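# Sweep lentils into scrap well, then set sponge down

## Task

Move every lentil from the counter into the scrap well without moving anything else off the counter; afterwards the yellow sponge must end up resting entirely on open counter, clear of the well and not propped against anything. The robot must not be bearing most of the sponge's weight at the finish, and nothing may count as placed if it stays there only because the robot is holding it.

## Robot and tools

Robot: one arm with six revolute joints and a two-finger gripper. Joint order, used everywhere: waist, shoulder, elbow, wrist pitch, wrist yaw, wrist roll, then the gripper opening as a seventh number. Stated joint ranges in radians: waist -3.054 to 3.054, shoulder 0.000 to 3.142, elbow 0.000 to 2.356, wrist pitch -1.571 to 1.571, wrist yaw -1.571 to 1.571, wrist roll -3.142 to 3.142. Each real end may sit up to 0.010 rad either side of these values.

Frame: the scene frame has its origin on the table surface straight beneath the arm base, +z up, and +y to the left when facing along +x. The base may be slightly tilted. Positions are metres, orientations are quaternions in w,x,y,z order. The reported hand position is the point midway between the finger pads, roughly 3 to 4 cm short of the fingertips, and it gets less accurate the farther the arm reaches. The gripper's fingers extend along its own +x axis and close along its own y axis.

Tool execute_actions takes "actions", a list holding at most one item, plus optional "pictures" (true/false; images come by default). Three uses:
- Empty list {"actions": []}: no new command, just returns the current state.
- Move: {"actions": [{"rows": [[...]], "steps": N}]}. Each row is seven plain numbers: six absolute joint target angles in radians (same values and order as the Joint positions line), then the opening. There is a single list of rows for the one arm, 1 to 15 rows; steps is 1 to 15, default 15, each step lasting 1/30 s. Row k is applied on step k and the final row repeats for any leftover steps. These are targets to go to, not offsets.
- Wait: {"actions": [{"steps": N}]} with N up to 300; returns once N steps have elapsed since the previous result, and the time you spend replying counts toward them.
A refused call sends nothing. A call is refused if any joint target exceeds its stated end by more than 0.010 rad while also being further out than that joint's last reported angle. Targets beyond the true end are clipped there, and the result may say "joint sent to its limit" (possibly about an earlier, still-running move); absence of that line does not prove there is room left.

Opening: a number from -1 to 1; +1 is fully open (pads about 0.088 m apart), empty fingers touch near -0.80, and anything lower moves them no further. Fully closing takes at least about 0.5 s. grip_measured reports the actual finger opening on the same scale. To hold something, keep commanding below grip_measured: about 0.07 below gives a firm hold, a smaller gap a lighter one. Readings can carry a constant error near 1 mm, and when squeezing a rigid object they read up to about 3 mm (0.061 on the scale) narrower than the pads really are. Items thinner than about 3 mm get proportionally less force. Each pad pushes with roughly 34 to 49 N, with a brief spike on first contact.

Motion behaviour: the target each step is kept within a set lead of the measured angle (0.211 rad for waist, shoulder, elbow; 0.213 wrist pitch; 0.267 wrist yaw; 0.228 wrist roll), and all targets are pulled back if they would shift the gripper more than 70 mm from where it is. So big moves take several calls. Friction can leave a joint short of its target, especially at long reach, and tiny changes may not move it at all; check Joint positions after each move. Between calls the arm keeps heading toward the last row sent until it has essentially stopped or a step is HELD; then only a new action resumes travel or pressing. Fingers already moving keep moving.

Result lines: end_effector_position and end_effector_quat_wxyz plus linear (m/s) and angular (rad/s) velocities; Joint positions and Joint velocities in joint order, the last entry being pad gap in m and m/s; grip_measured; Joint torques (total drive output, nonzero even in free air, with per-unit offset, scale and noise); External joint torques (estimated push from outside forces including friction and held weight, or "no reading"). "joint command not followed" means a clearance check altered or blocked targets on some steps (mounts and posts count as arm). HELD marks steps where your row was not fully applied. MOTOR HOT appears from 50 °C; at 95 °C an OVER-TEMPERATURE FAULT holds the arm until it cools, and if cooling takes too long the arm and gripper lose power and go limp. Holding loads, even while you are thinking, heats motors.

Torque fault: if contact torque reaches a joint's load limit (waist 17, shoulder 21.1, elbow 21, wrist pitch 5.55, wrist yaw 5.53, wrist roll 5.19 N m, held weight included) the arm halts for 10 s and drops the rest of that call.

Camera: cam_wrist, 504x504, mounted on the hand, pinhole with slight radial distortion, K=[[412.389, 0, 250.884], [0, 412.389, 249.314], [0, 0, 1]]; its pose follows the joint readings, and calibration can be slightly off. Tool zoom_image takes "camera": "cam_wrist" and "region": [x0, y0, x1, y1] in image pixels from the top-left, at most 504 by 504, and returns a finer view of that part of the latest image.

Tool finished_scene takes "scene", the integer number of the current scene; it ends and grades that scene irreversibly and starts the next. Replying with no tool call ends everything.

Avoid: pushing or dropping anything off the table, dropping the sponge, slamming or hard contact, pressing into the counter, and long holds that heat motors. Brief outside tugs on held parts or nudges to loose items can happen, so confirm the final layout with the camera before finishing, with the gripper open and clear of the sponge.

Each tool is called after ">>>" as name(argument=value, ...) on one line, values as JSON.

## Session

>>> execute_actions(actions=[])

Scene clock: 0.00 s of 4539.00 s.
end_effector_position=(+0.3127, +0.0970, +0.1574) grip_measured=+0.827 end_effector_quat_wxyz=(+0.631, +0.320, +0.627, -0.328) end_effector_velocity=(-0.002, -0.002, -0.001) end_effector_angular_velocity=(-0.011, +0.009, -0.010)
Joint positions: [ 0.263  1.842  1.422 -1.189  0.014  1.26   0.08 ]
Joint velocities: [-0.002  0.002 -0.002 -0.007  0.007  0.007 -0.   ]
Joint torques (N m, as the arm reports them, + toward a larger angle): no reading
External joint torques (N m, as the arm's controller estimates them; a push from outside toward a larger angle lowers the number): no reading
Motor temperatures (°C, as the motors report them): [35 34 35 32 32 34]
Heat: hottest waist 35 °C (+0.0 °C/min).

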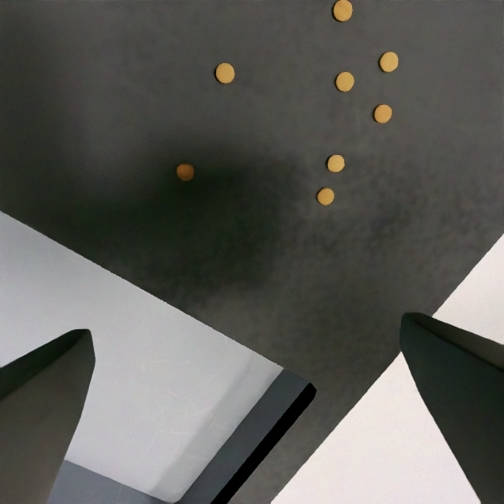

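>>> execute_actions(actions=[{"rows":[[0.263,1.5,1.4,-1.5,0,1.26,1]],"steps":15}])

>>> execute_actions(actions=[{"steps":30}])

Scene clock: 17.40 s of 4539.00 s.
end_effector_position=(+0.2291, +0.0719, +0.2455) grip_measured=+0.986 end_effector_quat_wxyz=(+0.633, +0.327, +0.625, -0.321) end_effector_velocity=(-0.008, -0.002, +0.001) end_effector_angular_velocity=(-0.003, +0.032, +0.005)
Joint positions: [ 0.263  1.499  1.406 -1.497  0.004  1.26   0.087]
Joint velocities: [-0.002 -0.002  0.002 -0.037 -0.007 -0.007  0.   ]
Joint torques (N m, as the arm reports them, + toward a larger angle): [ 0.05 -5.11  4.65  0.14 -0.04  0.04]
External joint torques (N m, as the arm's controller estimates them; a push from outside toward a larger angle lowers the number): [ 0.04 -0.05 -1.12 -0.23 -0.1   0.04]
Motor temperatures (°C, as the motors report them): [35 38 37 32 32 34]
Heat: hottest shoulder 38 °C (+10.3 °C/min).
Steps of this call (steps 1 to 90: nothing new was sent; then 13.90 s passed at rest; steps 91 to 105: all 15 steps of this action). Readings (joint positions):
91: [0.263 1.817 1.421 -1.216 0.013 1.260]
92: [0.263 1.788 1.413 -1.282 0.011 1.260]
94: [0.263 1.689 1.400 -1.395 0.008 1.260]
98: [0.263 1.511 1.411 -1.477 0.005 1.260]
105: the state above
camera_calibration (this result's frames):
cam_wrist: T_world_to_cam=[[-0.835553, -0.548094, 0.0380108, 0.222369], [-0.507871, 0.796919, 0.32709, 0.00980738], [-0.209567, 0.253996, -0.944229, 0.338328], [0, 0, 0, 1]] pos_world=[0.261685, 0.0281295, 0.307798]

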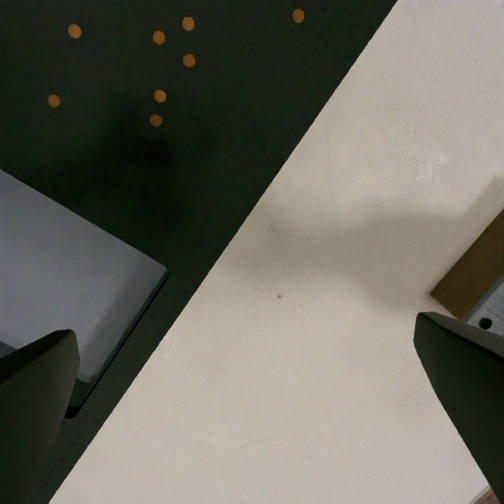

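Scene clock: 18.40 s of 4539.00 s.
end_effector_position=(+0.2288, +0.0718, +0.2455) grip_measured=+0.987 end_effector_quat_wxyz=(+0.632, +0.327, +0.625, -0.321) end_effector_velocity=(-0.006, -0.001, -0.001) end_effector_angular_velocity=(-0.001, +0.028, +0.005)
Joint positions: [ 0.263  1.499  1.406 -1.498  0.004  1.26   0.087]
Joint velocities: [-0.002 -0.002 -0.007 -0.022 -0.007 -0.007 -0.   ]
Joint torques (N m, as the arm reports them, + toward a larger angle): [ 0.03 -5.    4.65  0.07 -0.04  0.03]
External joint torques (N m, as the arm's controller estimates them; a push from outside toward a larger angle lowers the number): [ 0.01 -0.2  -0.93 -0.25 -0.09  0.03]
Motor temperatures (°C, as the motors report them): [35 38 37 32 32 34]
Heat: hottest shoulder 38 °C (+9.8 °C/min).
Steps of this call (steps 1 to 15: the robot went on to your last target; steps 16 to 30: nothing new was sent). Readings (joint positions):
1: [0.263 1.499 1.406 -1.497 0.004 1.260]
2: [0.263 1.499 1.406 -1.497 0.004 1.260]
4: [0.263 1.499 1.406 -1.498 0.004 1.260]
8: [0.263 1.499 1.406 -1.498 0.004 1.260]
30: the state above
The arm was judged still, so your last target was given up. Only a new action makes it travel on or press farther. Fingers that are still opening or closing keep moving.
camera_calibration (this result's frames):
cam_wrist: T_world_to_cam=[[-0.835495, -0.548079, 0.0394794, 0.221674], [-0.507398, 0.797068, 0.327459, 0.00951863], [-0.210941, 0.253558, -0.94404, 0.338582], [0, 0, 0, 1]] pos_world=[0.261458, 0.0280574, 0.307767]

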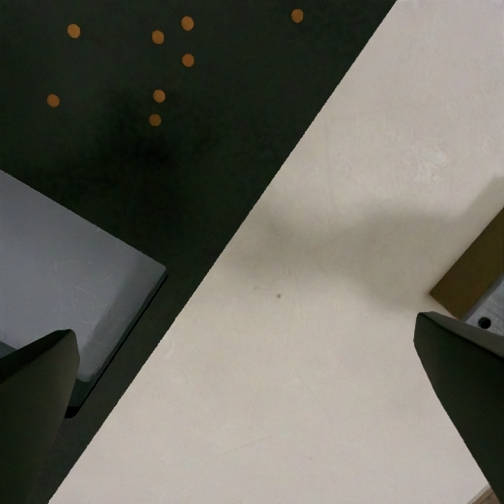

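>>> execute_actions(actions=[{"rows":[[0.263,1.4,1.4,-1.1,0,0,1]],"steps":15}])

>>> execute_actions(actions=[{"steps":30}])

Scene clock: 23.93 s of 4539.00 s.
end_effector_position=(+0.2968, +0.0934, +0.2910) grip_measured=+0.988 end_effector_quat_wxyz=(+0.853, +0.027, +0.517, +0.069) end_effector_velocity=(+0.003, +0.002, +0.002) end_effector_angular_velocity=(-0.895, -0.306, +1.772)
Joint positions: [ 0.263  1.402  1.402 -1.104  0.003  0.246  0.087]
Joint velocities: [-0.007 -0.002 -0.002  0.022 -0.022 -2.015 -0.   ]
Joint torques (N m, as the arm reports them, + toward a larger angle): [ 0.02 -5.42  5.74  1.03 -0.07 -0.03]
External joint torques (N m, as the arm's controller estimates them; a push from outside toward a larger angle lowers the number): [ 0.02 -0.61 -0.53 -0.08 -0.07 -0.03]
Motor temperatures (°C, as the motors report them): [35 38 38 32 32 34]
Heat: hottest shoulder 38 °C (+7.5 °C/min).
Steps of this call (steps 1 to 90: nothing new was sent; then 2.03 s passed at rest; steps 91 to 105: all 15 steps of this action). Readings (joint positions):
91: [0.263 1.483 1.401 -1.456 0.004 1.200]
92: [0.263 1.467 1.394 -1.384 0.003 1.130]
94: [0.263 1.436 1.395 -1.252 0.003 0.994]
98: [0.263 1.403 1.402 -1.135 0.003 0.721]
105: the state above
camera_calibration (this result's frames):
cam_wrist: T_world_to_cam=[[0.031678, -0.995556, -0.0886817, 0.110289], [-0.989941, -0.0190111, -0.140196, 0.367394], [0.137887, 0.0922308, -0.986144, 0.314133], [0, 0, 0, 1]] pos_world=[0.31689, 0.087811, 0.371069]

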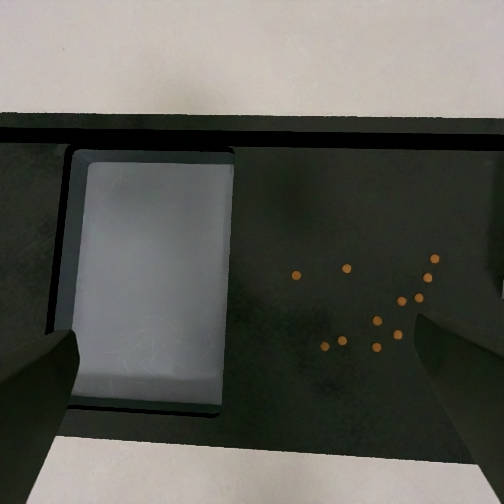

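Scene clock: 24.93 s of 4539.00 s.
end_effector_position=(+0.2971, +0.0936, +0.2912) grip_measured=+0.988 end_effector_quat_wxyz=(+0.850, -0.077, +0.504, +0.131) end_effector_velocity=(-0.004, -0.003, -0.002) end_effector_angular_velocity=(-0.016, +0.018, +0.001)
Joint positions: [ 0.263  1.402  1.402 -1.102  0.003  0.003  0.087]
Joint velocities: [-0.002 -0.002 -0.002 -0.022  0.007 -0.007 -0.   ]
Joint torques (N m, as the arm reports them, + toward a larger angle): [ 0.05 -5.31  5.59  1.08 -0.08 -0.08]
External joint torques (N m, as the arm's controller estimates them; a push from outside toward a larger angle lowers the number): [ 0.05 -0.53 -0.71 -0.06 -0.08 -0.08]
Motor temperatures (°C, as the motors report them): [35 38 38 32 32 34]
Heat: hottest shoulder 38 °C (+7.2 °C/min).
Steps of this call (steps 1 to 30: the robot went on to your last target). Readings (joint positions):
1: [0.263 1.402 1.402 -1.103 0.003 0.177]
2: [0.263 1.402 1.402 -1.103 0.003 0.123]
4: [0.263 1.402 1.402 -1.103 0.003 0.060]
8: [0.263 1.402 1.402 -1.102 0.003 0.016]
30: the state above
The arm was judged still, so your last target was given up. Only a new action makes it travel on or press farther. Fingers that are still opening or closing keep moving.
camera_calibration (this result's frames):
cam_wrist: T_world_to_cam=[[0.243353, -0.969598, 0.0256587, 0.0117945], [-0.956134, -0.244253, -0.161702, 0.385059], [0.163053, 0.0148176, -0.986506, 0.314142], [0, 0, 0, 1]] pos_world=[0.314076, 0.100833, 0.371866]

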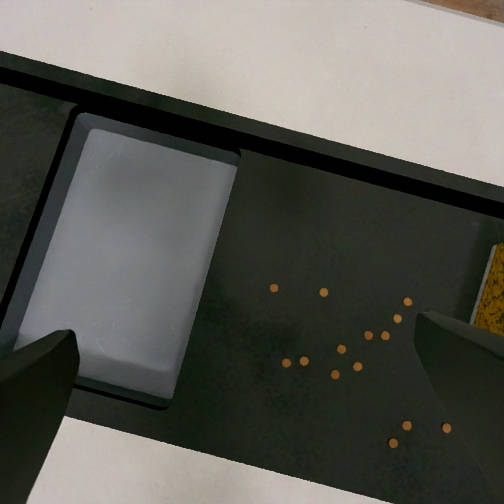

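>>> execute_actions(actions=[{"rows":[[-0.25,1.4,1.4,-1.15,0,0,1]],"steps":15}])

>>> execute_actions(actions=[{"steps":10}])

Scene clock: 31.33 s of 4539.00 s.
end_effector_position=(+0.2970, -0.0644, +0.2849) grip_measured=+0.988 end_effector_quat_wxyz=(+0.843, +0.059, +0.528, -0.080) end_effector_velocity=(-0.005, -0.003, -0.001) end_effector_angular_velocity=(+0.007, +0.016, -0.007)
Joint positions: [-0.244  1.402  1.402 -1.148  0.004 -0.001  0.087]
Joint velocities: [-0.017 -0.002  0.002 -0.022 -0.007 -0.007 -0.   ]
Joint torques (N m, as the arm reports them, + toward a larger angle): [-0.15 -5.26  5.5   0.75 -0.13  0.03]
External joint torques (N m, as the arm's controller estimates them; a push from outside toward a larger angle lowers the number): [-0.18 -0.46 -0.79 -0.33 -0.12  0.03]
Motor temperatures (°C, as the motors report them): [35 38 38 33 32 34]
Heat: hottest shoulder 38 °C (+5.7 °C/min).
Steps of this call (steps 1 to 90: nothing new was sent; then 2.90 s passed at rest; steps 91 to 105: all 15 steps of this action). Readings (joint positions):
91: [0.238 1.402 1.402 -1.108 -0.013 -0.001]
92: [0.186 1.402 1.402 -1.121 -0.013 -0.001]
94: [0.057 1.402 1.402 -1.135 -0.004 -0.001]
98: [-0.179 1.402 1.402 -1.144 0.003 -0.001]
105: the state above
camera_calibration (this result's frames):
cam_wrist: T_world_to_cam=[[-0.253011, -0.967342, 0.0153098, 0.00937855], [-0.961957, 0.249854, -0.110502, 0.364311], [0.103068, -0.0426858, -0.993758, 0.326531], [0, 0, 0, 1]] pos_world=[0.31917, -0.0680142, 0.364606]

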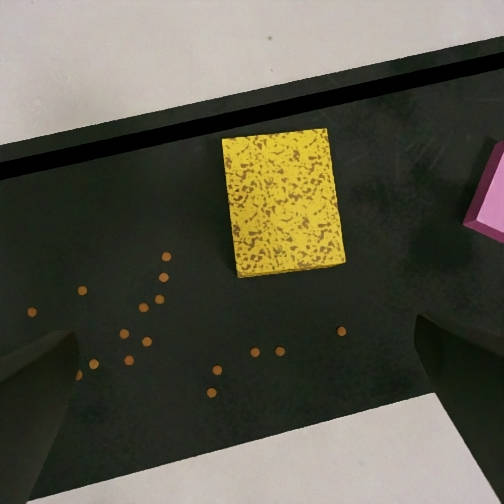

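Scene clock: 31.67 s of 4539.00 s.
end_effector_position=(+0.2967, -0.0653, +0.2849) grip_measured=+0.988 end_effector_quat_wxyz=(+0.843, +0.060, +0.528, -0.081) end_effector_velocity=(-0.003, -0.001, +0.001) end_effector_angular_velocity=(-0.003, +0.003, -0.012)
Joint positions: [-0.247  1.402  1.402 -1.148  0.004 -0.001  0.087]
Joint velocities: [-0.002 -0.007 -0.002 -0.007  0.007  0.007 -0.   ]
Joint torques (N m, as the arm reports them, + toward a larger angle): [-0.21 -5.26  5.47  0.74 -0.1   0.04]
External joint torques (N m, as the arm's controller estimates them; a push from outside toward a larger angle lowers the number): [-0.32 -0.44 -0.78 -0.32 -0.09  0.03]
Motor temperatures (°C, as the motors report them): [35 38 38 33 32 34]
Heat: hottest shoulder 38 °C (+5.7 °C/min).
Steps of this call (steps 1 to 10: the robot went on to your last target). Readings (joint positions):
1: [-0.244 1.402 1.402 -1.148 0.004 -0.001]
2: [-0.245 1.402 1.402 -1.148 0.004 -0.001]
4: [-0.246 1.402 1.402 -1.148 0.004 -0.001]
8: [-0.247 1.402 1.402 -1.148 0.004 -0.001]
10: the state above
camera_calibration (this result's frames):
cam_wrist: T_world_to_cam=[[-0.255948, -0.96657, 0.0152508, 0.00936944], [-0.961238, 0.252799, -0.110065, 0.364135], [0.10253, -0.0428304, -0.993807, 0.32663], [0, 0, 0, 1]] pos_world=[0.318929, -0.0690071, 0.364543]

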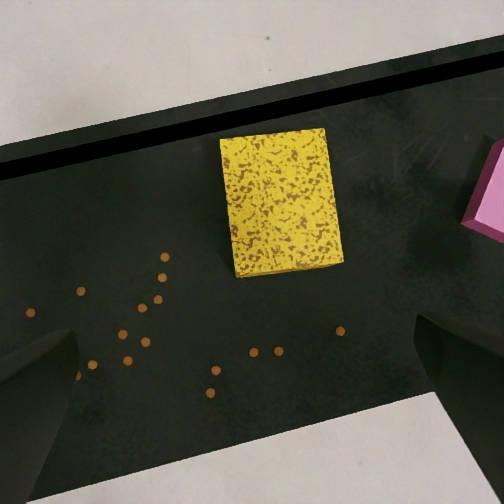

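>>> execute_actions(actions=[{"rows":[[-0.305,1.7,1.6,-1.3,0,-0.135,1],[-0.305,1.8,1.65,-1.3,0,-0.135,1],[-0.305,1.9,1.7,-1.3,0,-0.135,1],[-0.305,2.0,1.74,-1.28,0,-0.135,1],[-0.305,2.098,1.766,-1.273,0,-0.135,1]],"steps":15}])

>>> execute_actions(actions=[{"steps":10}])

Scene clock: 72.97 s of 4539.00 s.
end_effector_position=(+0.3777, -0.1011, +0.1482) grip_measured=+0.988 end_effector_quat_wxyz=(+0.699, +0.053, +0.712, -0.036) end_effector_velocity=(-0.014, +0.006, -0.099) end_effector_angular_velocity=(+0.089, +0.307, +0.040)
Joint positions: [-0.303  2.101  1.753 -1.272 -0.    -0.132  0.087]
Joint velocities: [-0.002  0.261 -0.007 -0.051 -0.007 -0.037 -0.   ]
Joint torques (N m, as the arm reports them, + toward a larger angle): [  0.   -12.06   6.31   0.08   0.02  -0.03]
External joint torques (N m, as the arm's controller estimates them; a push from outside toward a larger angle lowers the number): [-0.21  1.02 -1.49 -0.3   0.06 -0.03]
Motor temperatures (°C, as the motors report them): [35 39 41 34 32 34]
Heat: hottest elbow 41 °C (+4.0 °C/min).
Steps of this call (steps 1 to 15: the robot went on to your last target; steps 16 to 90: nothing new was sent; then 37.80 s passed at rest; steps 91 to 105: all 15 steps of this action). Readings (joint positions):
91: [-0.254 1.440 1.442 -1.208 -0.000 -0.036]
92: [-0.267 1.487 1.503 -1.243 -0.000 -0.068]
94: [-0.289 1.604 1.624 -1.249 -0.000 -0.101]
98: [-0.302 1.830 1.746 -1.261 -0.000 -0.125]
105: the state above
camera_calibration (this result's frames):
cam_wrist: T_world_to_cam=[[-0.161969, -0.986359, 0.0293671, -0.042037], [-0.921823, 0.161858, 0.3522, 0.343422], [-0.352149, 0.0299742, -0.935464, 0.351416], [0, 0, 0, 1]] pos_world=[0.433516, -0.107582, 0.209018]

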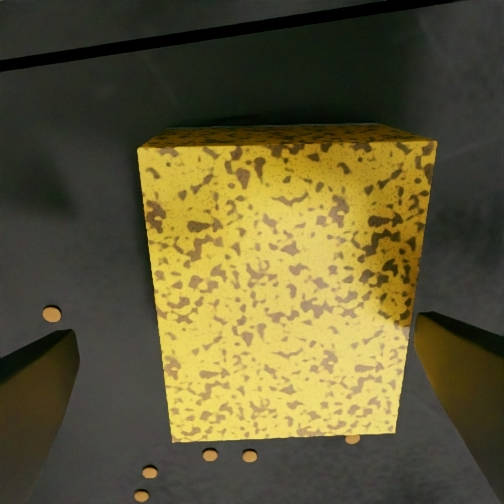

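Scene clock: 73.30 s of 4539.00 s.
end_effector_position=(+0.3799, -0.1017, +0.1517) grip_measured=+0.988 end_effector_quat_wxyz=(+0.703, +0.052, +0.708, -0.036) end_effector_velocity=(+0.002, +0.002, +0.000) end_effector_angular_velocity=(+0.020, -0.013, +0.005)
Joint positions: [-0.303  2.098  1.762 -1.272 -0.    -0.132  0.087]
Joint velocities: [-0.002 -0.002 -0.002  0.007 -0.022 -0.007 -0.   ]
Joint torques (N m, as the arm reports them, + toward a larger angle): [-0.01 -9.41  5.64  0.13  0.02 -0.07]
External joint torques (N m, as the arm's controller estimates them; a push from outside toward a larger angle lowers the number): [-0.29 -0.12 -0.04 -0.19  0.06 -0.06]
Motor temperatures (°C, as the motors report them): [35 39 41 34 32 34]
Heat: hottest elbow 41 °C (+4.0 °C/min).
Steps of this call (steps 1 to 10: the robot went on to your last target). Readings (joint positions):
1: [-0.303 2.105 1.753 -1.272 -0.000 -0.132]
2: [-0.303 2.105 1.753 -1.272 -0.000 -0.132]
4: [-0.303 2.100 1.759 -1.272 -0.000 -0.132]
8: [-0.303 2.098 1.762 -1.272 -0.000 -0.132]
10: the state above
camera_calibration (this result's frames):
cam_wrist: T_world_to_cam=[[-0.161825, -0.986347, 0.0305386, -0.0426537], [-0.926129, 0.162485, 0.340418, 0.347794], [-0.340732, 0.0268055, -0.939778, 0.351481], [0, 0, 0, 1]] pos_world=[0.434961, -0.108004, 0.213221]

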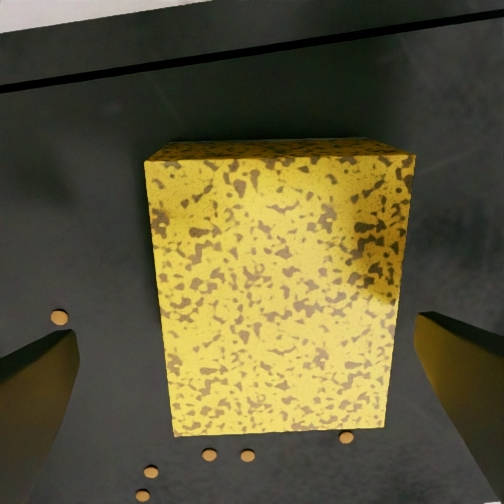

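>>> execute_actions(actions=[{"rows":[[-0.333,2.098,1.766,-1.273,0,-0.162,1],[-0.333,2.098,1.766,-1.273,0,-0.162,1],[-0.333,2.098,1.766,-1.273,0,-0.162,1],[-0.333,2.098,1.766,-1.273,0,-0.162,1],[-0.333,2.107,1.74,-1.238,0,-0.162,1],[-0.333,2.116,1.713,-1.202,0,-0.162,1],[-0.333,2.125,1.687,-1.167,0,-0.162,1],[-0.333,2.134,1.66,-1.131,0,-0.162,1],[-0.333,2.143,1.634,-1.096,0,-0.162,1]],"steps":15}])

Scene clock: 81.97 s of 4539.00 s.
end_effector_position=(+0.3801, -0.1134, +0.1044) grip_measured=+0.988 end_effector_quat_wxyz=(+0.703, +0.053, +0.708, -0.037) end_effector_velocity=(-0.007, +0.003, -0.025) end_effector_angular_velocity=(+0.015, +0.024, +0.005)
Joint positions: [-0.333  2.142  1.64  -1.107 -0.    -0.16   0.087]
Joint velocities: [-0.002  0.017 -0.076  0.066 -0.007 -0.007 -0.   ]
Joint torques (N m, as the arm reports them, + toward a larger angle): [ 0.22 -9.53  4.95  0.4   0.03 -0.04]
External joint torques (N m, as the arm's controller estimates them; a push from outside toward a larger angle lowers the number): [ 0.02  1.25 -1.34  0.03  0.06 -0.04]
Motor temperatures (°C, as the motors report them): [35 42 41 33 32 34]
Heat: hottest shoulder 42 °C (+4.0 °C/min).
Steps of this call (steps 1 to 15: the robot went on to your last target; steps 16 to 90: nothing new was sent; then 5.17 s passed at rest; steps 91 to 105: all 15 steps of this action). Readings (joint positions):
91: [-0.304 2.098 1.762 -1.272 -0.000 -0.140]
92: [-0.308 2.098 1.762 -1.272 -0.000 -0.147]
94: [-0.320 2.098 1.762 -1.272 -0.000 -0.153]
98: [-0.333 2.100 1.722 -1.194 -0.000 -0.158]
105: the state above
camera_calibration (this result's frames):
cam_wrist: T_world_to_cam=[[-0.165154, -0.985833, 0.0293008, -0.0512187], [-0.925279, 0.165157, 0.34144, 0.365865], [-0.341442, 0.0292786, -0.939447, 0.307946], [0, 0, 0, 1]] pos_world=[0.435214, -0.119935, 0.165878]

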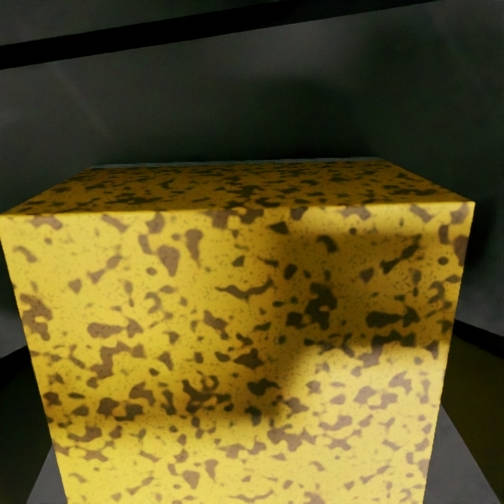

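>>> execute_actions(actions=[{"rows":[[-0.333,2.143,1.634,-1.096,0,-0.162,0.4]],"steps":15}], pictures=false)

Scene clock: 86.63 s of 4539.00 s.
end_effector_position=(+0.3818, -0.1139, +0.1040) grip_measured=+0.406 end_effector_quat_wxyz=(+0.706, +0.053, +0.706, -0.038) end_effector_velocity=(+0.001, -0.000, -0.002) end_effector_angular_velocity=(+0.006, -0.005, +0.005)
Joint positions: [-0.333  2.142  1.639 -1.098 -0.    -0.16   0.059]
Joint velocities: [-0.002  0.002 -0.002  0.007 -0.007 -0.007 -0.001]
Joint torques (N m, as the arm reports them, + toward a larger angle): [ 0.29 -9.43  4.71  0.27  0.02 -0.07]
External joint torques (N m, as the arm's controller estimates them; a push from outside toward a larger angle lowers the number): [ 0.08  0.05 -0.86 -0.06  0.05 -0.07]
Motor temperatures (°C, as the motors report them): [35 43 41 33 32 34]
Heat: hottest shoulder 43 °C (+5.1 °C/min).
Steps of this call (steps 1 to 15: the robot went on to your last target; steps 16 to 90: nothing new was sent; then 1.17 s passed at rest; steps 91 to 105: all 15 steps of this action). Readings (joint positions):
91: [-0.333 2.142 1.639 -1.098 -0.000 -0.160]
92: [-0.333 2.142 1.639 -1.098 -0.000 -0.160]
94: [-0.333 2.142 1.639 -1.098 -0.000 -0.160]
98: [-0.333 2.142 1.639 -1.098 -0.000 -0.160]
105: the state above

>>> execute_actions(actions=[{"rows":[[-0.333,2.143,1.634,-1.096,0,-0.162,0.15]],"steps":12}])

Scene clock: 89.63 s of 4539.00 s.
end_effector_position=(+0.3818, -0.1139, +0.1040) grip_measured=+0.157 end_effector_quat_wxyz=(+0.706, +0.053, +0.706, -0.038) end_effector_velocity=(-0.007, +0.002, -0.003) end_effector_angular_velocity=(+0.016, +0.028, +0.005)
Joint positions: [-0.333  2.142  1.639 -1.098 -0.    -0.16   0.047]
Joint velocities: [-0.002  0.002 -0.007 -0.022 -0.007 -0.007 -0.002]
Joint torques (N m, as the arm reports them, + toward a larger angle): [ 0.22 -9.43  4.69  0.28  0.02 -0.07]
External joint torques (N m, as the arm's controller estimates them; a push from outside toward a larger angle lowers the number): [ 0.    0.   -0.83 -0.03  0.06 -0.07]
Motor temperatures (°C, as the motors report them): [35 44 41 33 32 34]
Heat: hottest shoulder 44 °C (+6.0 °C/min).
Steps of this call (steps 1 to 15: the robot went on to your last target; steps 16 to 78: nothing new was sent; steps 79 to 90: all 12 steps of this action). Readings (joint positions):
79: [-0.333 2.142 1.639 -1.098 -0.000 -0.160]
80: [-0.333 2.142 1.639 -1.098 -0.000 -0.160]
82: [-0.333 2.142 1.639 -1.098 -0.000 -0.160]
86: [-0.333 2.142 1.639 -1.098 -0.000 -0.160]
90: the state above
camera_calibration (this result's frames):
cam_wrist: T_world_to_cam=[[-0.165543, -0.985738, 0.0302687, -0.0513489], [-0.927846, 0.166075, 0.333947, 0.369509], [-0.334212, 0.0271981, -0.942106, 0.305396], [0, 0, 0, 1]] pos_world=[0.436414, -0.120289, 0.165873]

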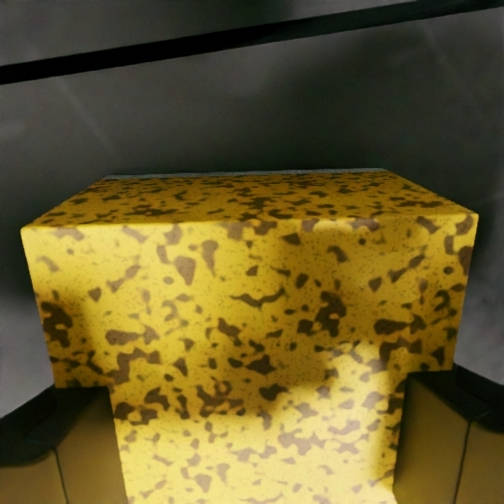

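>>> execute_actions(actions=[{"rows":[[-0.333,2.135,1.66,-1.13,0,-0.162,0.15],[-0.333,2.128,1.68,-1.16,0,-0.162,0.15],[-0.333,2.12,1.70,-1.185,0,-0.162,0.15],[-0.333,2.12,1.70,-1.185,0,-0.162,0.15],[-0.333,2.12,1.70,-1.185,0,-0.162,0.15],[-0.37,2.09,1.655,-1.17,0,-0.2,0.15],[-0.405,2.06,1.61,-1.155,0,-0.235,0.15],[-0.44,2.03,1.565,-1.14,0,-0.27,0.15],[-0.475,2.0,1.52,-1.125,0,-0.305,0.15],[-0.51,1.965,1.47,-1.11,0,-0.34,0.15],[-0.545,1.93,1.42,-1.095,0,-0.375,0.15],[-0.58,1.894,1.371,-1.082,0,-0.41,0.15]],"steps":15}], pictures=false)

>>> execute_actions(actions=[{"steps":10}])

Scene clock: 111.53 s of 4539.00 s.
end_effector_position=(+0.2946, -0.1766, +0.1246) grip_measured=+0.154 end_effector_quat_wxyz=(+0.703, +0.063, +0.707, -0.043) end_effector_velocity=(-0.134, -0.102, -0.006) end_effector_angular_velocity=(-0.022, -0.081, -0.129)
Joint positions: [-0.579  1.92   1.409 -1.099  0.003 -0.382  0.047]
Joint velocities: [-0.457 -0.3   -0.413  0.198 -0.007 -0.33  -0.   ]
Joint torques (N m, as the arm reports them, + toward a larger angle): [ 3.32 -8.26  4.74  0.59 -0.13 -0.14]
External joint torques (N m, as the arm's controller estimates them; a push from outside toward a larger angle lowers the number): [ 0.3  -0.66 -0.93  0.05  0.18 -0.09]
Motor temperatures (°C, as the motors report them): [35 48 40 33 32 34]
Heat: hottest shoulder 48 °C (+8.0 °C/min).
Steps of this call (steps 1 to 15: the robot went on to your last target; steps 16 to 90: nothing new was sent; then 18.40 s passed at rest; steps 91 to 105: all 15 steps of this action). Readings (joint positions):
91: [-0.333 2.142 1.641 -1.102 -0.000 -0.160]
92: [-0.333 2.142 1.647 -1.119 -0.000 -0.160]
94: [-0.333 2.141 1.665 -1.155 -0.000 -0.160]
98: [-0.358 2.095 1.640 -1.153 -0.002 -0.213]
105: the state above

Scene clock: 111.87 s of 4539.00 s.
end_effector_position=(+0.2903, -0.1744, +0.1226) grip_measured=+0.154 end_effector_quat_wxyz=(+0.703, +0.055, +0.708, -0.035) end_effector_velocity=(-0.002, +0.001, +0.003) end_effector_angular_velocity=(+0.005, -0.006, +0.005)
Joint positions: [-0.58   1.904  1.379 -1.084  0.003 -0.407  0.047]
Joint velocities: [-0.002 -0.012 -0.002 -0.007 -0.007 -0.007  0.   ]
Joint torques (N m, as the arm reports them, + toward a larger angle): [ 0.22 -8.93  4.25  0.33 -0.11 -0.05]
External joint torques (N m, as the arm's controller estimates them; a push from outside toward a larger angle lowers the number): [-0.04 -1.03 -1.31  0.03 -0.06 -0.05]
Motor temperatures (°C, as the motors report them): [35 48 40 33 32 34]
Heat: hottest shoulder 48 °C (+8.1 °C/min).
Steps of this call (steps 1 to 10: the robot went on to your last target). Readings (joint positions):
1: [-0.589 1.914 1.399 -1.092 0.003 -0.390]
2: [-0.591 1.910 1.393 -1.089 0.003 -0.395]
4: [-0.586 1.907 1.386 -1.087 0.003 -0.402]
8: [-0.580 1.905 1.380 -1.085 0.003 -0.406]
10: the state above
camera_calibration (this result's frames):
cam_wrist: T_world_to_cam=[[-0.164344, -0.98613, 0.0232089, -0.126278], [-0.926042, 0.162349, 0.340719, 0.286457], [-0.339761, 0.0345026, -0.939879, 0.296614], [0, 0, 0, 1]] pos_world=[0.345296, -0.181266, 0.184111]

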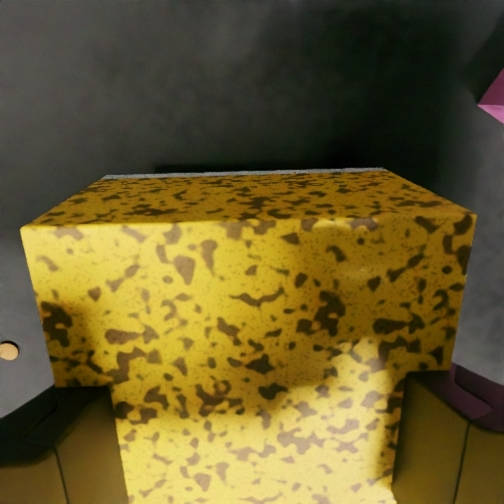

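>>> execute_actions(actions=[{"rows":[[-0.58,1.905,1.36,-1.06,0,-0.41,0.15],[-0.58,1.91,1.345,-1.04,0,-0.41,0.15],[-0.58,1.917,1.325,-1.015,0,-0.41,0.15],[-0.58,1.923,1.31,-0.992,0,-0.41,0.15]],"steps":12}], pictures=false)

Scene clock: 118.87 s of 4539.00 s.
end_effector_position=(+0.2911, -0.1743, +0.1038) grip_measured=+0.154 end_effector_quat_wxyz=(+0.708, +0.053, +0.703, -0.037) end_effector_velocity=(+0.009, -0.005, -0.001) end_effector_angular_velocity=(-0.017, -0.044, +0.018)
Joint positions: [-0.58   1.916  1.317 -0.996  0.003 -0.408  0.047]
Joint velocities: [-0.002  0.002 -0.002  0.051 -0.007 -0.022  0.   ]
Joint torques (N m, as the arm reports them, + toward a larger angle): [ 0.22 -7.03  4.42  0.29 -0.14 -0.07]
External joint torques (N m, as the arm's controller estimates them; a push from outside toward a larger angle lowers the number): [-0.01  0.74 -0.93  0.   -0.09 -0.07]
Motor temperatures (°C, as the motors report them): [35 49 40 33 32 34]
Heat: hottest shoulder 49 °C (+9.1 °C/min).
Steps of this call (steps 1 to 30: the robot went on to your last target; steps 31 to 90: nothing new was sent; then 3.60 s passed at rest; steps 91 to 102: all 12 steps of this action). Readings (joint positions):
91: [-0.580 1.904 1.377 -1.078 0.003 -0.408]
92: [-0.580 1.904 1.371 -1.066 0.003 -0.408]
94: [-0.580 1.904 1.351 -1.033 0.003 -0.408]
98: [-0.580 1.914 1.322 -1.004 0.003 -0.408]
102: the state above

>>> execute_actions(actions=[{"rows":[[-0.56,1.915,1.29,-0.979,0,-0.39,0.15],[-0.54,1.904,1.275,-0.976,0,-0.37,0.15],[-0.52,1.893,1.26,-0.973,0,-0.35,0.15],[-0.5,1.882,1.245,-0.97,0,-0.33,0.15],[-0.475,1.868,1.228,-0.965,0,-0.305,0.15],[-0.455,1.855,1.21,-0.96,0,-0.285,0.15],[-0.432,1.8415,1.192,-0.956,0,-0.262,0.15],[-0.405,1.832,1.18,-0.953,0,-0.235,0.15],[-0.378,1.822,1.168,-0.95,0,-0.208,0.15],[-0.351,1.812,1.155,-0.948,0,-0.181,0.15],[-0.324,1.803,1.143,-0.945,0,-0.154,0.15],[-0.297,1.795,1.132,-0.943,0,-0.127,0.15],[-0.27,1.787,1.122,-0.94,0,-0.10,0.15],[-0.244,1.7785,1.112,-0.938,0,-0.074,0.15]],"steps":15}])

Scene clock: 126.10 s of 4539.00 s.
end_effector_position=(+0.2925, -0.0725, +0.0994) grip_measured=+0.154 end_effector_quat_wxyz=(+0.704, +0.049, +0.707, -0.036) end_effector_velocity=(-0.020, +0.207, +0.002) end_effector_angular_velocity=(-0.000, +0.059, +0.142)
Joint positions: [-0.284  1.8    1.139 -0.944  0.003 -0.118  0.047]
Joint velocities: [ 0.647 -0.193 -0.247 -0.007 -0.007  0.505  0.   ]
Joint torques (N m, as the arm reports them, + toward a larger angle): [-0.63 -7.42  4.15  0.35 -0.14  0.08]
External joint torques (N m, as the arm's controller estimates them; a push from outside toward a larger angle lowers the number): [ 0.26 -0.69 -1.2  -0.05 -0.22  0.03]
Motor temperatures (°C, as the motors report them): [35 48 40 33 32 34]
Heat: hottest shoulder 48 °C (+8.1 °C/min).
Steps of this call (steps 1 to 15: the robot went on to your last target; steps 16 to 90: nothing new was sent; then 3.73 s passed at rest; steps 91 to 105: all 15 steps of this action). Readings (joint positions):
91: [-0.579 1.916 1.314 -0.989 0.003 -0.406]
92: [-0.574 1.916 1.307 -0.984 0.003 -0.396]
94: [-0.551 1.908 1.285 -0.977 0.003 -0.368]
98: [-0.468 1.864 1.226 -0.963 0.003 -0.289]
105: the state above
camera_calibration (this result's frames):
cam_wrist: T_world_to_cam=[[-0.157768, -0.986862, 0.0348149, -0.0280373], [-0.927375, 0.160185, 0.338107, 0.280322], [-0.339242, 0.0210558, -0.940464, 0.270988], [0, 0, 0, 1]] pos_world=[0.347471, -0.0782783, 0.161051]

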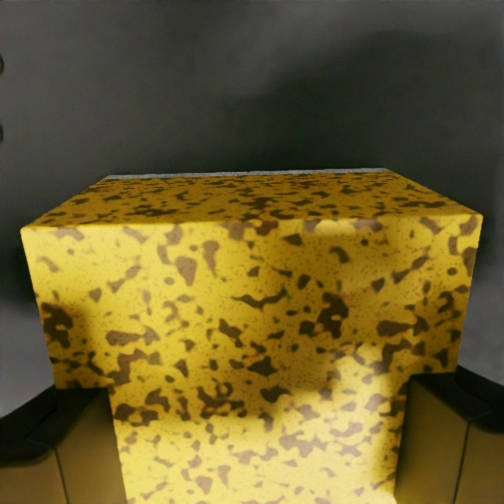

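>>> execute_actions(actions=[{"rows":[[-0.22,1.776,1.109,-0.938,0,-0.05,0.15],[-0.195,1.772,1.105,-0.937,0,-0.025,0.15],[-0.17,1.768,1.1,-0.936,0,0,0.15],[-0.145,1.765,1.096,-0.936,0,0.025,0.15],[-0.12,1.762,1.093,-0.935,0,0.05,0.15],[-0.095,1.76,1.09,-0.935,0,0.075,0.15],[-0.07,1.758,1.088,-0.934,0,0.10,0.15],[-0.04,1.757,1.086,-0.934,0,0.13,0.15],[-0.01,1.758,1.088,-0.934,0,0.16,0.15],[0.02,1.76,1.09,-0.935,0,0.19,0.15],[0.05,1.763,1.094,-0.935,0,0.22,0.15],[0.08,1.766,1.098,-0.936,0,0.25,0.15],[0.11,1.77,1.103,-0.936,0,0.28,0.15],[0.14,1.775,1.108,-0.937,0,0.31,0.15],[0.164,1.7785,1.112,-0.938,0,0.334,0.15]],"steps":15}], pictures=false)

>>> execute_actions(actions=[{"rows":[[0.19,1.787,1.122,-0.94,0,0.36,0.15],[0.217,1.795,1.132,-0.943,0,0.387,0.15],[0.244,1.803,1.143,-0.945,0,0.414,0.15],[0.271,1.812,1.155,-0.948,0,0.441,0.15],[0.298,1.822,1.168,-0.95,0,0.468,0.15],[0.325,1.832,1.18,-0.953,0,0.495,0.15],[0.352,1.8415,1.192,-0.956,0,0.522,0.15]],"steps":12}])

Scene clock: 137.20 s of 4539.00 s.
end_effector_position=(+0.2894, +0.0407, +0.1008) grip_measured=+0.154 end_effector_quat_wxyz=(+0.705, +0.046, +0.707, -0.042) end_effector_velocity=(-0.033, +0.250, +0.003) end_effector_angular_velocity=(-0.037, +0.005, +0.063)
Joint positions: [ 0.096  1.767  1.099 -0.936  0.002  0.267  0.047]
Joint velocities: [ 0.862  0.017  0.027 -0.022  0.007  0.799 -0.   ]
Joint torques (N m, as the arm reports them, + toward a larger angle): [ 0.31 -5.96  5.75  0.14 -0.02  0.09]
External joint torques (N m, as the arm's controller estimates them; a push from outside toward a larger angle lowers the number): [ 0.45  0.45  0.45 -0.14 -0.05  0.08]
Motor temperatures (°C, as the motors report them): [35 48 40 33 32 34]
Heat: hottest shoulder 48 °C (+7.0 °C/min).
Steps of this call (steps 1 to 30: the robot went on to your last target; steps 31 to 90: nothing new was sent; then 7.60 s passed at rest; steps 91 to 105: all 15 steps of this action). Readings (joint positions):
91: [-0.245 1.785 1.121 -0.939 0.002 -0.070]
92: [-0.238 1.784 1.119 -0.939 0.002 -0.057]
94: [-0.206 1.779 1.113 -0.938 0.002 -0.021]
98: [-0.106 1.769 1.101 -0.937 0.002 0.069]
105: the state above

Scene clock: 137.60 s of 4539.00 s.
end_effector_position=(+0.2869, +0.1201, +0.1024) grip_measured=+0.154 end_effector_quat_wxyz=(+0.707, +0.040, +0.705, -0.040) end_effector_velocity=(-0.006, +0.011, -0.000) end_effector_angular_velocity=(-0.006, +0.032, -0.103)
Joint positions: [ 0.351  1.83   1.182 -0.953  0.     0.509  0.047]
Joint velocities: [ 0.037  0.022  0.027 -0.037 -0.007  0.139 -0.   ]
Joint torques (N m, as the arm reports them, + toward a larger angle): [-0.31 -6.26  5.69  0.06  0.04  0.08]
External joint torques (N m, as the arm's controller estimates them; a push from outside toward a larger angle lowers the number): [ 0.16  0.82  0.31 -0.26 -0.05  0.07]
Motor temperatures (°C, as the motors report them): [35 48 40 33 32 34]
Heat: hottest shoulder 48 °C (+7.1 °C/min).
Steps of this call (steps 1 to 12: all 12 steps of this action). Readings (joint positions):
1: [0.125 1.769 1.102 -0.937 0.002 0.294]
2: [0.152 1.774 1.108 -0.938 0.002 0.321]
4: [0.205 1.786 1.125 -0.941 0.002 0.376]
8: [0.310 1.819 1.168 -0.948 0.001 0.476]
12: the state above
camera_calibration (this result's frames):
cam_wrist: T_world_to_cam=[[-0.150869, -0.987232, 0.051101, 0.157431], [-0.930581, 0.159273, 0.329621, 0.245178], [-0.333552, 0.00217593, -0.942729, 0.268719], [0, 0, 0, 1]] pos_world=[0.341542, 0.115786, 0.164468]

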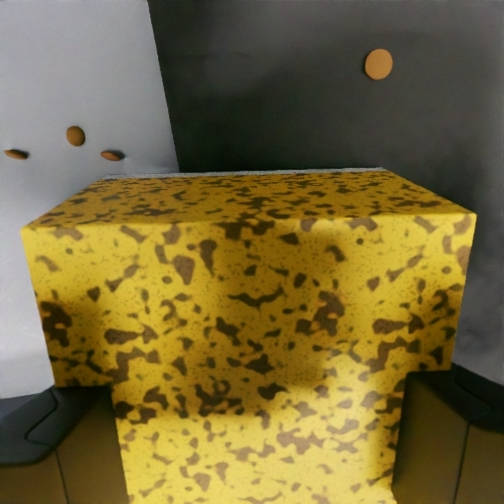

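>>> execute_actions(actions=[{"rows":[[0.352,1.83,1.23,-1.0,0,0.52,0.15],[0.352,1.81,1.27,-1.06,0,0.52,0.15],[0.352,1.79,1.3,-1.11,0,0.52,0.15],[0.33,1.74,1.3,-1.16,0,0.45,0.15],[0.3,1.68,1.3,-1.2,0,0.35,0.15],[0.25,1.6,1.3,-1.25,0,0.25,0.15],[0.2,1.52,1.3,-1.3,0,0.15,0.15],[0.15,1.45,1.3,-1.35,0,0.05,0.15],[0.1,1.4,1.3,-1.4,0,0,0.15]],"steps":15}], pictures=false)

>>> execute_actions(actions=[{"steps":8}])

Scene clock: 142.20 s of 4539.00 s.
end_effector_position=(+0.2364, +0.0345, +0.2427) grip_measured=+0.154 end_effector_quat_wxyz=(+0.748, -0.038, +0.660, +0.049) end_effector_velocity=(-0.046, -0.010, +0.033) end_effector_angular_velocity=(-0.033, -0.019, +0.325)
Joint positions: [ 0.107  1.399  1.306 -1.383  0.002  0.029  0.047]
Joint velocities: [-0.017 -0.164  0.002 -0.154 -0.007 -0.344  0.   ]
Joint torques (N m, as the arm reports them, + toward a larger angle): [-0.21 -2.68  4.93  0.31 -0.06 -0.1 ]
External joint torques (N m, as the arm's controller estimates them; a push from outside toward a larger angle lowers the number): [-0.25 -0.2   0.27 -0.27 -0.01 -0.08]
Motor temperatures (°C, as the motors report them): [35 47 40 33 32 34]
Heat: hottest shoulder 47 °C (+5.0 °C/min).
Steps of this call (steps 1 to 30: the robot went on to your last target; steps 31 to 100: nothing new was sent; then 0.77 s passed at rest; steps 101 to 115: all 15 steps of this action). Readings (joint positions):
101: [0.351 1.833 1.192 -0.967 0.000 0.519]
102: [0.351 1.833 1.207 -0.995 0.000 0.519]
104: [0.350 1.818 1.246 -1.063 0.000 0.502]
108: [0.271 1.655 1.278 -1.224 -0.001 0.284]
115: the state above

Scene clock: 142.47 s of 4539.00 s.
end_effector_position=(+0.2335, +0.0334, +0.2419) grip_measured=+0.154 end_effector_quat_wxyz=(+0.743, -0.046, +0.666, +0.056) end_effector_velocity=(-0.002, -0.003, +0.001) end_effector_angular_velocity=(-0.010, +0.001, +0.014)
Joint positions: [ 0.104  1.401  1.305 -1.397  0.002  0.004  0.047]
Joint velocities: [-0.007 -0.007 -0.002 -0.007  0.007 -0.022 -0.   ]
Joint torques (N m, as the arm reports them, + toward a larger angle): [-0.15 -4.5   4.82  0.25 -0.03 -0.06]
External joint torques (N m, as the arm's controller estimates them; a push from outside toward a larger angle lowers the number): [-0.2  -0.17 -0.98 -0.26 -0.02 -0.06]
Motor temperatures (°C, as the motors report them): [35 47 40 33 32 34]
Heat: hottest shoulder 47 °C (+5.1 °C/min).
Steps of this call (steps 1 to 8: the robot went on to your last target). Readings (joint positions):
1: [0.107 1.398 1.306 -1.389 0.002 0.020]
2: [0.107 1.398 1.306 -1.392 0.002 0.015]
4: [0.105 1.401 1.305 -1.394 0.002 0.008]
8: the state above
camera_calibration (this result's frames):
cam_wrist: T_world_to_cam=[[0.101353, -0.993995, 0.0412611, 0.000437541], [-0.969843, -0.0894791, 0.226711, 0.205636], [-0.221657, -0.0629945, -0.973088, 0.366011], [0, 0, 0, 1]] pos_world=[0.280519, 0.0418917, 0.309523]

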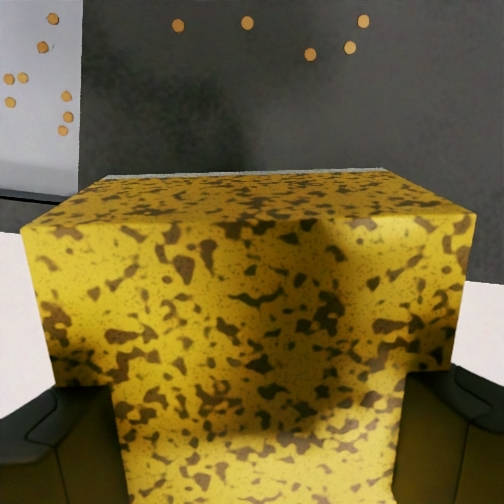

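>>> execute_actions(actions=[{"rows":[[0.0,1.5,1.4,-1.4,0,-0.05,0.15],[-0.1,1.6,1.5,-1.4,0,-0.1,0.15],[-0.2,1.7,1.58,-1.38,0,-0.15,0.15],[-0.3,1.8,1.64,-1.35,0,-0.2,0.15],[-0.4,1.9,1.69,-1.3,0,-0.25,0.15],[-0.46,2.0,1.72,-1.26,0,-0.29,0.15],[-0.46,2.08,1.74,-1.22,0,-0.29,0.15],[-0.46,2.148,1.744,-1.201,0,-0.29,0.15]],"steps":15}], pictures=false)

>>> execute_actions(actions=[{"steps":10}])

Scene clock: 154.90 s of 4539.00 s.
end_effector_position=(+0.3689, -0.1555, +0.1722) grip_measured=+0.154 end_effector_quat_wxyz=(+0.740, +0.038, +0.671, -0.045) end_effector_velocity=(+0.009, -0.191, -0.521) end_effector_angular_velocity=(+0.457, +1.099, -0.266)
Joint positions: [-0.438  2.024  1.735 -1.21  -0.001 -0.276  0.047]
Joint velocities: [-0.462  1.443  0.12   0.139 -0.007 -0.168 -0.   ]
Joint torques (N m, as the arm reports them, + toward a larger angle): [ 1.57 -7.49  5.1   0.06  0.04 -0.13]
External joint torques (N m, as the arm's controller estimates them; a push from outside toward a larger angle lowers the number): [ 0.03  1.43 -0.22 -0.12  0.2  -0.11]
Motor temperatures (°C, as the motors report them): [35 45 40 33 32 34]
Heat: hottest shoulder 45 °C (+0.0 °C/min).
Steps of this call (steps 1 to 30: the robot went on to your last target; steps 31 to 90: nothing new was sent; then 8.93 s passed at rest; steps 91 to 105: all 15 steps of this action). Readings (joint positions):
91: [0.090 1.417 1.320 -1.411 -0.004 -0.013]
92: [0.053 1.454 1.361 -1.420 -0.007 -0.039]
94: [-0.045 1.548 1.464 -1.381 -0.007 -0.095]
98: [-0.215 1.722 1.622 -1.293 -0.006 -0.208]
105: the state above

Scene clock: 155.23 s of 4539.00 s.
end_effector_position=(+0.3677, -0.1641, +0.1253) grip_measured=+0.154 end_effector_quat_wxyz=(+0.703, +0.055, +0.708, -0.035) end_effector_velocity=(+0.005, +0.000, +0.008) end_effector_angular_velocity=(-0.002, -0.024, +0.024)
Joint positions: [-0.461  2.149  1.74  -1.202 -0.    -0.287  0.047]
Joint velocities: [ 0.002 -0.007  0.022 -0.007 -0.007 -0.022 -0.   ]
Joint torques (N m, as the arm reports them, + toward a larger angle): [ 0.36 -9.79  5.52  0.21  0.01 -0.08]
External joint torques (N m, as the arm's controller estimates them; a push from outside toward a larger angle lowers the number): [ 0.05 -0.69  0.25  0.    0.06 -0.07]
Motor temperatures (°C, as the motors report them): [35 45 40 33 32 34]
Heat: hottest shoulder 45 °C (+0.0 °C/min).
Steps of this call (steps 1 to 10: the robot went on to your last target). Readings (joint positions):
1: [-0.451 2.065 1.736 -1.205 -0.000 -0.279]
2: [-0.459 2.100 1.736 -1.205 -0.000 -0.282]
4: [-0.463 2.144 1.732 -1.205 -0.000 -0.285]
8: [-0.461 2.151 1.736 -1.204 -0.000 -0.287]
10: the state above
camera_calibration (this result's frames):
cam_wrist: T_world_to_cam=[[-0.165481, -0.985918, 0.0241023, -0.103066], [-0.925342, 0.163674, 0.341984, 0.355273], [-0.341113, 0.0342891, -0.939397, 0.325516], [0, 0, 0, 1]] pos_world=[0.422731, -0.170926, 0.186775]

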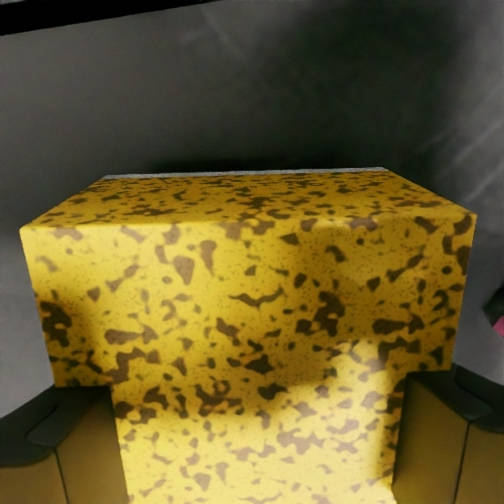

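>>> execute_actions(actions=[{"rows":[[-0.46,2.154,1.725,-1.178,0,-0.29,0.15],[-0.46,2.16,1.708,-1.155,0,-0.29,0.15],[-0.46,2.166,1.69,-1.13,0,-0.29,0.15],[-0.46,2.171,1.675,-1.109,0,-0.29,0.15],[-0.46,2.171,1.675,-1.109,0,-0.29,0.15],[-0.46,2.171,1.675,-1.109,0,-0.29,0.15],[-0.46,2.171,1.675,-1.109,0,-0.29,0.15],[-0.44,2.159,1.656,-1.102,0,-0.27,0.15],[-0.418,2.147,1.637,-1.095,0,-0.248,0.15],[-0.396,2.135,1.618,-1.088,0,-0.226,0.15],[-0.374,2.123,1.6,-1.081,0,-0.204,0.15],[-0.352,2.111,1.581,-1.074,0,-0.182,0.15],[-0.33,2.1,1.562,-1.068,0,-0.16,0.15],[-0.304,2.0876,1.5434,-1.061,0,-0.134,0.15]],"steps":15}], pictures=false)

>>> execute_actions(actions=[{"rows":[[-0.275,2.08,1.532,-1.057,0,-0.105,0.15],[-0.245,2.072,1.52,-1.053,0,-0.075,0.15],[-0.215,2.064,1.508,-1.049,0,-0.045,0.15],[-0.185,2.058,1.498,-1.045,0,-0.015,0.15],[-0.155,2.052,1.489,-1.042,0,0.015,0.15],[-0.125,2.047,1.482,-1.04,0,0.045,0.15],[-0.095,2.043,1.476,-1.038,0,0.075,0.15],[-0.065,2.041,1.472,-1.036,0,0.105,0.15],[-0.035,2.04,1.471,-1.036,0,0.135,0.15],[-0.005,2.041,1.473,-1.037,0,0.165,0.15],[0.025,2.044,1.477,-1.038,0,0.195,0.15],[0.055,2.047,1.482,-1.04,0,0.225,0.15],[0.085,2.052,1.489,-1.042,0,0.255,0.15],[0.12,2.058,1.499,-1.046,0,0.29,0.15]],"steps":15}])

Scene clock: 164.13 s of 4539.00 s.
end_effector_position=(+0.3708, -0.1187, +0.1015) grip_measured=+0.154 end_effector_quat_wxyz=(+0.704, +0.054, +0.707, -0.041) end_effector_velocity=(+0.009, +0.281, +0.021) end_effector_angular_velocity=(-0.009, +0.017, +0.288)
Joint positions: [-0.351  2.112  1.582 -1.074  0.005 -0.171  0.047]
Joint velocities: [ 0.691 -0.286 -0.374  0.066 -0.007  0.403 -0.   ]
Joint torques (N m, as the arm reports them, + toward a larger angle): [-0.04 -9.7   3.91  0.4  -0.17  0.14]
External joint torques (N m, as the arm's controller estimates them; a push from outside toward a larger angle lowers the number): [ 0.48 -0.6  -1.59 -0.06 -0.16  0.11]
Motor temperatures (°C, as the motors report them): [35 48 41 33 32 34]
Heat: hottest shoulder 48 °C (+1.0 °C/min).
Steps of this call (steps 1 to 30: the robot went on to your last target; steps 31 to 90: nothing new was sent; then 5.40 s passed at rest; steps 91 to 105: all 15 steps of this action). Readings (joint positions):
91: [-0.461 2.149 1.739 -1.198 -0.000 -0.288]
92: [-0.461 2.149 1.734 -1.185 -0.000 -0.288]
94: [-0.461 2.149 1.716 -1.150 -0.000 -0.288]
98: [-0.460 2.158 1.684 -1.117 -0.000 -0.285]
105: the state above

Scene clock: 164.63 s of 4539.00 s.
end_effector_position=(+0.3702, +0.0421, +0.1028) grip_measured=+0.154 end_effector_quat_wxyz=(+0.705, +0.045, +0.707, -0.041) end_effector_velocity=(-0.034, +0.309, +0.009) end_effector_angular_velocity=(+0.040, -0.002, +0.180)
Joint positions: [ 0.07   2.052  1.488 -1.041  0.003  0.237  0.047]
Joint velocities: [ 0.803 -0.002  0.022 -0.022 -0.066  0.623 -0.   ]
Joint torques (N m, as the arm reports them, + toward a larger angle): [-0.79 -8.43  5.76  0.   -0.03  0.08]
External joint torques (N m, as the arm's controller estimates them; a push from outside toward a larger angle lowers the number): [ 0.3   0.35  0.33 -0.24 -0.14  0.03]
Motor temperatures (°C, as the motors report them): [35 48 41 33 32 34]
Heat: hottest shoulder 48 °C (+1.0 °C/min).
Steps of this call (steps 1 to 15: all 15 steps of this action). Readings (joint positions):
1: [-0.328 2.103 1.570 -1.070 0.005 -0.152]
2: [-0.305 2.095 1.559 -1.064 0.005 -0.130]
4: [-0.255 2.082 1.535 -1.056 0.005 -0.079]
8: [-0.141 2.059 1.498 -1.044 0.005 0.035]
15: the state above
camera_calibration (this result's frames):
cam_wrist: T_world_to_cam=[[-0.15912, -0.986139, 0.0470094, 0.0964302], [-0.927529, 0.165634, 0.335045, 0.333022], [-0.338187, 0.00970977, -0.941029, 0.298255], [0, 0, 0, 1]] pos_world=[0.425098, 0.0370377, 0.164556]

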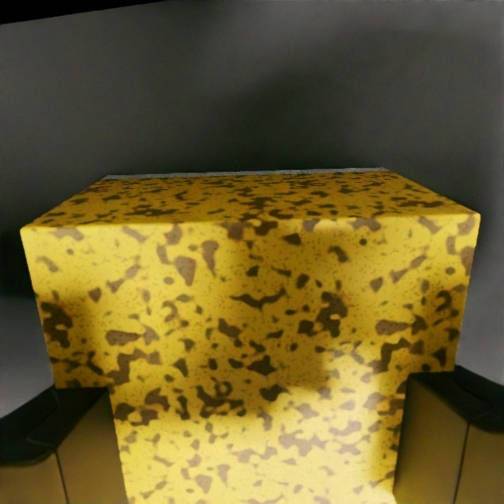

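>>> execute_actions(actions=[{"rows":[[0.14,2.07,1.508,-1.05,0,0.31,0.15],[0.162,2.078,1.52,-1.054,0,0.332,0.15],[0.184,2.086,1.531,-1.058,0,0.354,0.15],[0.206,2.094,1.543,-1.062,0,0.376,0.15],[0.228,2.101,1.555,-1.066,0,0.398,0.15],[0.25,2.108,1.567,-1.07,0,0.42,0.15],[0.275,2.115,1.578,-1.073,0,0.445,0.15]],"steps":12}], pictures=false)

>>> execute_actions(actions=[{"rows":[[0.275,2.10,1.59,-1.11,0,0.445,0.15],[0.275,2.08,1.61,-1.16,0,0.43,0.15],[0.27,2.03,1.62,-1.2,0,0.4,0.15],[0.25,1.95,1.6,-1.25,0,0.33,0.15],[0.23,1.85,1.56,-1.3,0,0.26,0.15],[0.2,1.75,1.52,-1.33,0,0.2,0.15],[0.17,1.65,1.47,-1.36,0,0.13,0.15],[0.14,1.55,1.42,-1.38,0,0.06,0.15],[0.1,1.45,1.38,-1.4,0,0,0.15]],"steps":15}], pictures=false)

>>> execute_actions(actions=[{"steps":10}])

Scene clock: 172.23 s of 4539.00 s.
end_effector_position=(+0.3657, +0.1245, +0.1042) grip_measured=+0.154 end_effector_quat_wxyz=(+0.706, +0.038, +0.707, -0.037) end_effector_velocity=(-0.007, +0.028, +0.000) end_effector_angular_velocity=(+0.015, +0.018, -0.029)
Joint positions: [ 0.282  2.102  1.567 -1.07  -0.     0.434  0.047]
Joint velocities: [ 0.066  0.017  0.027 -0.022 -0.022  0.095 -0.   ]
Joint torques (N m, as the arm reports them, + toward a larger angle): [-1.25 -7.87  5.73  0.07  0.06  0.09]
External joint torques (N m, as the arm's controller estimates them; a push from outside toward a larger angle lowers the number): [-0.02  1.33  0.13 -0.26 -0.07  0.08]
Motor temperatures (°C, as the motors report them): [35 48 41 32 32 34]
Heat: hottest shoulder 48 °C (+0.0 °C/min).
Steps of this call (steps 1 to 30: the robot went on to your last target; steps 31 to 90: nothing new was sent; then 4.20 s passed at rest; steps 91 to 102: all 12 steps of this action). Readings (joint positions):
91: [0.122 2.053 1.493 -1.046 -0.000 0.293]
92: [0.126 2.056 1.497 -1.049 -0.000 0.304]
94: [0.148 2.067 1.514 -1.053 -0.000 0.336]
98: [0.234 2.094 1.554 -1.064 -0.000 0.409]
102: the state above

Scene clock: 172.73 s of 4539.00 s.
end_effector_position=(+0.2594, +0.0361, +0.2465) grip_measured=+0.154 end_effector_quat_wxyz=(+0.746, -0.039, +0.663, +0.050) end_effector_velocity=(-0.095, -0.013, +0.244) end_effector_angular_velocity=(+0.122, -0.968, +0.226)
Joint positions: [ 0.099  1.495  1.401 -1.392  0.002  0.019  0.047]
Joint velocities: [ 0.007 -0.999 -0.002 -0.022 -0.007 -0.227 -0.   ]
Joint torques (N m, as the arm reports them, + toward a larger angle): [ 0.28 -2.11  3.37  0.36 -0.04 -0.11]
External joint torques (N m, as the arm's controller estimates them; a push from outside toward a larger angle lowers the number): [ 0.38  0.   -1.01 -0.3  -0.03 -0.1 ]
Motor temperatures (°C, as the motors report them): [35 48 41 32 32 34]
Heat: hottest shoulder 48 °C (-1.0 °C/min).
Steps of this call (steps 1 to 15: all 15 steps of this action). Readings (joint positions):
1: [0.283 2.102 1.571 -1.079 -0.000 0.437]
2: [0.282 2.102 1.578 -1.102 -0.000 0.437]
4: [0.276 2.074 1.587 -1.160 -0.000 0.401]
8: [0.218 1.880 1.518 -1.295 -0.000 0.209]
15: the state above

Scene clock: 173.07 s of 4539.00 s.
end_effector_position=(+0.2514, +0.0350, +0.2531) grip_measured=+0.154 end_effector_quat_wxyz=(+0.753, -0.044, +0.654, +0.056) end_effector_velocity=(-0.003, +0.002, -0.000) end_effector_angular_velocity=(+0.017, +0.010, +0.022)
Joint positions: [ 0.1    1.45   1.386 -1.398  0.002  0.003  0.047]
Joint velocities: [-0.002 -0.002 -0.002 -0.007 -0.022 -0.022 -0.   ]
Joint torques (N m, as the arm reports them, + toward a larger angle): [-0.01 -4.89  4.94  0.33 -0.03 -0.09]
External joint torques (N m, as the arm's controller estimates them; a push from outside toward a larger angle lowers the number): [-0.05 -0.18 -0.87 -0.23 -0.02 -0.09]
Motor temperatures (°C, as the motors report them): [35 48 41 32 32 34]
Heat: hottest shoulder 48 °C (-1.0 °C/min).
Steps of this call (steps 1 to 10: the robot went on to your last target). Readings (joint positions):
1: [0.100 1.469 1.401 -1.393 0.002 0.014]
2: [0.100 1.454 1.401 -1.396 0.002 0.010]
4: [0.100 1.447 1.398 -1.398 0.002 0.006]
8: [0.100 1.450 1.386 -1.398 0.002 0.003]
10: the state above
camera_calibration (this result's frames):
cam_wrist: T_world_to_cam=[[0.0965051, -0.994555, 0.0393336, 0.00145009], [-0.976688, -0.0870104, 0.196239, 0.23], [-0.191748, -0.0573547, -0.979767, 0.374935], [0, 0, 0, 1]] pos_world=[0.296392, 0.0429589, 0.322156]

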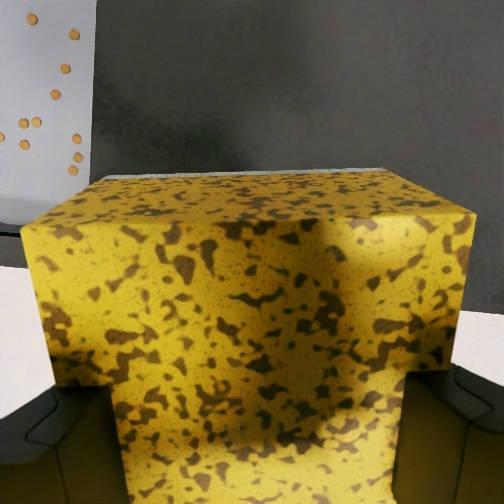

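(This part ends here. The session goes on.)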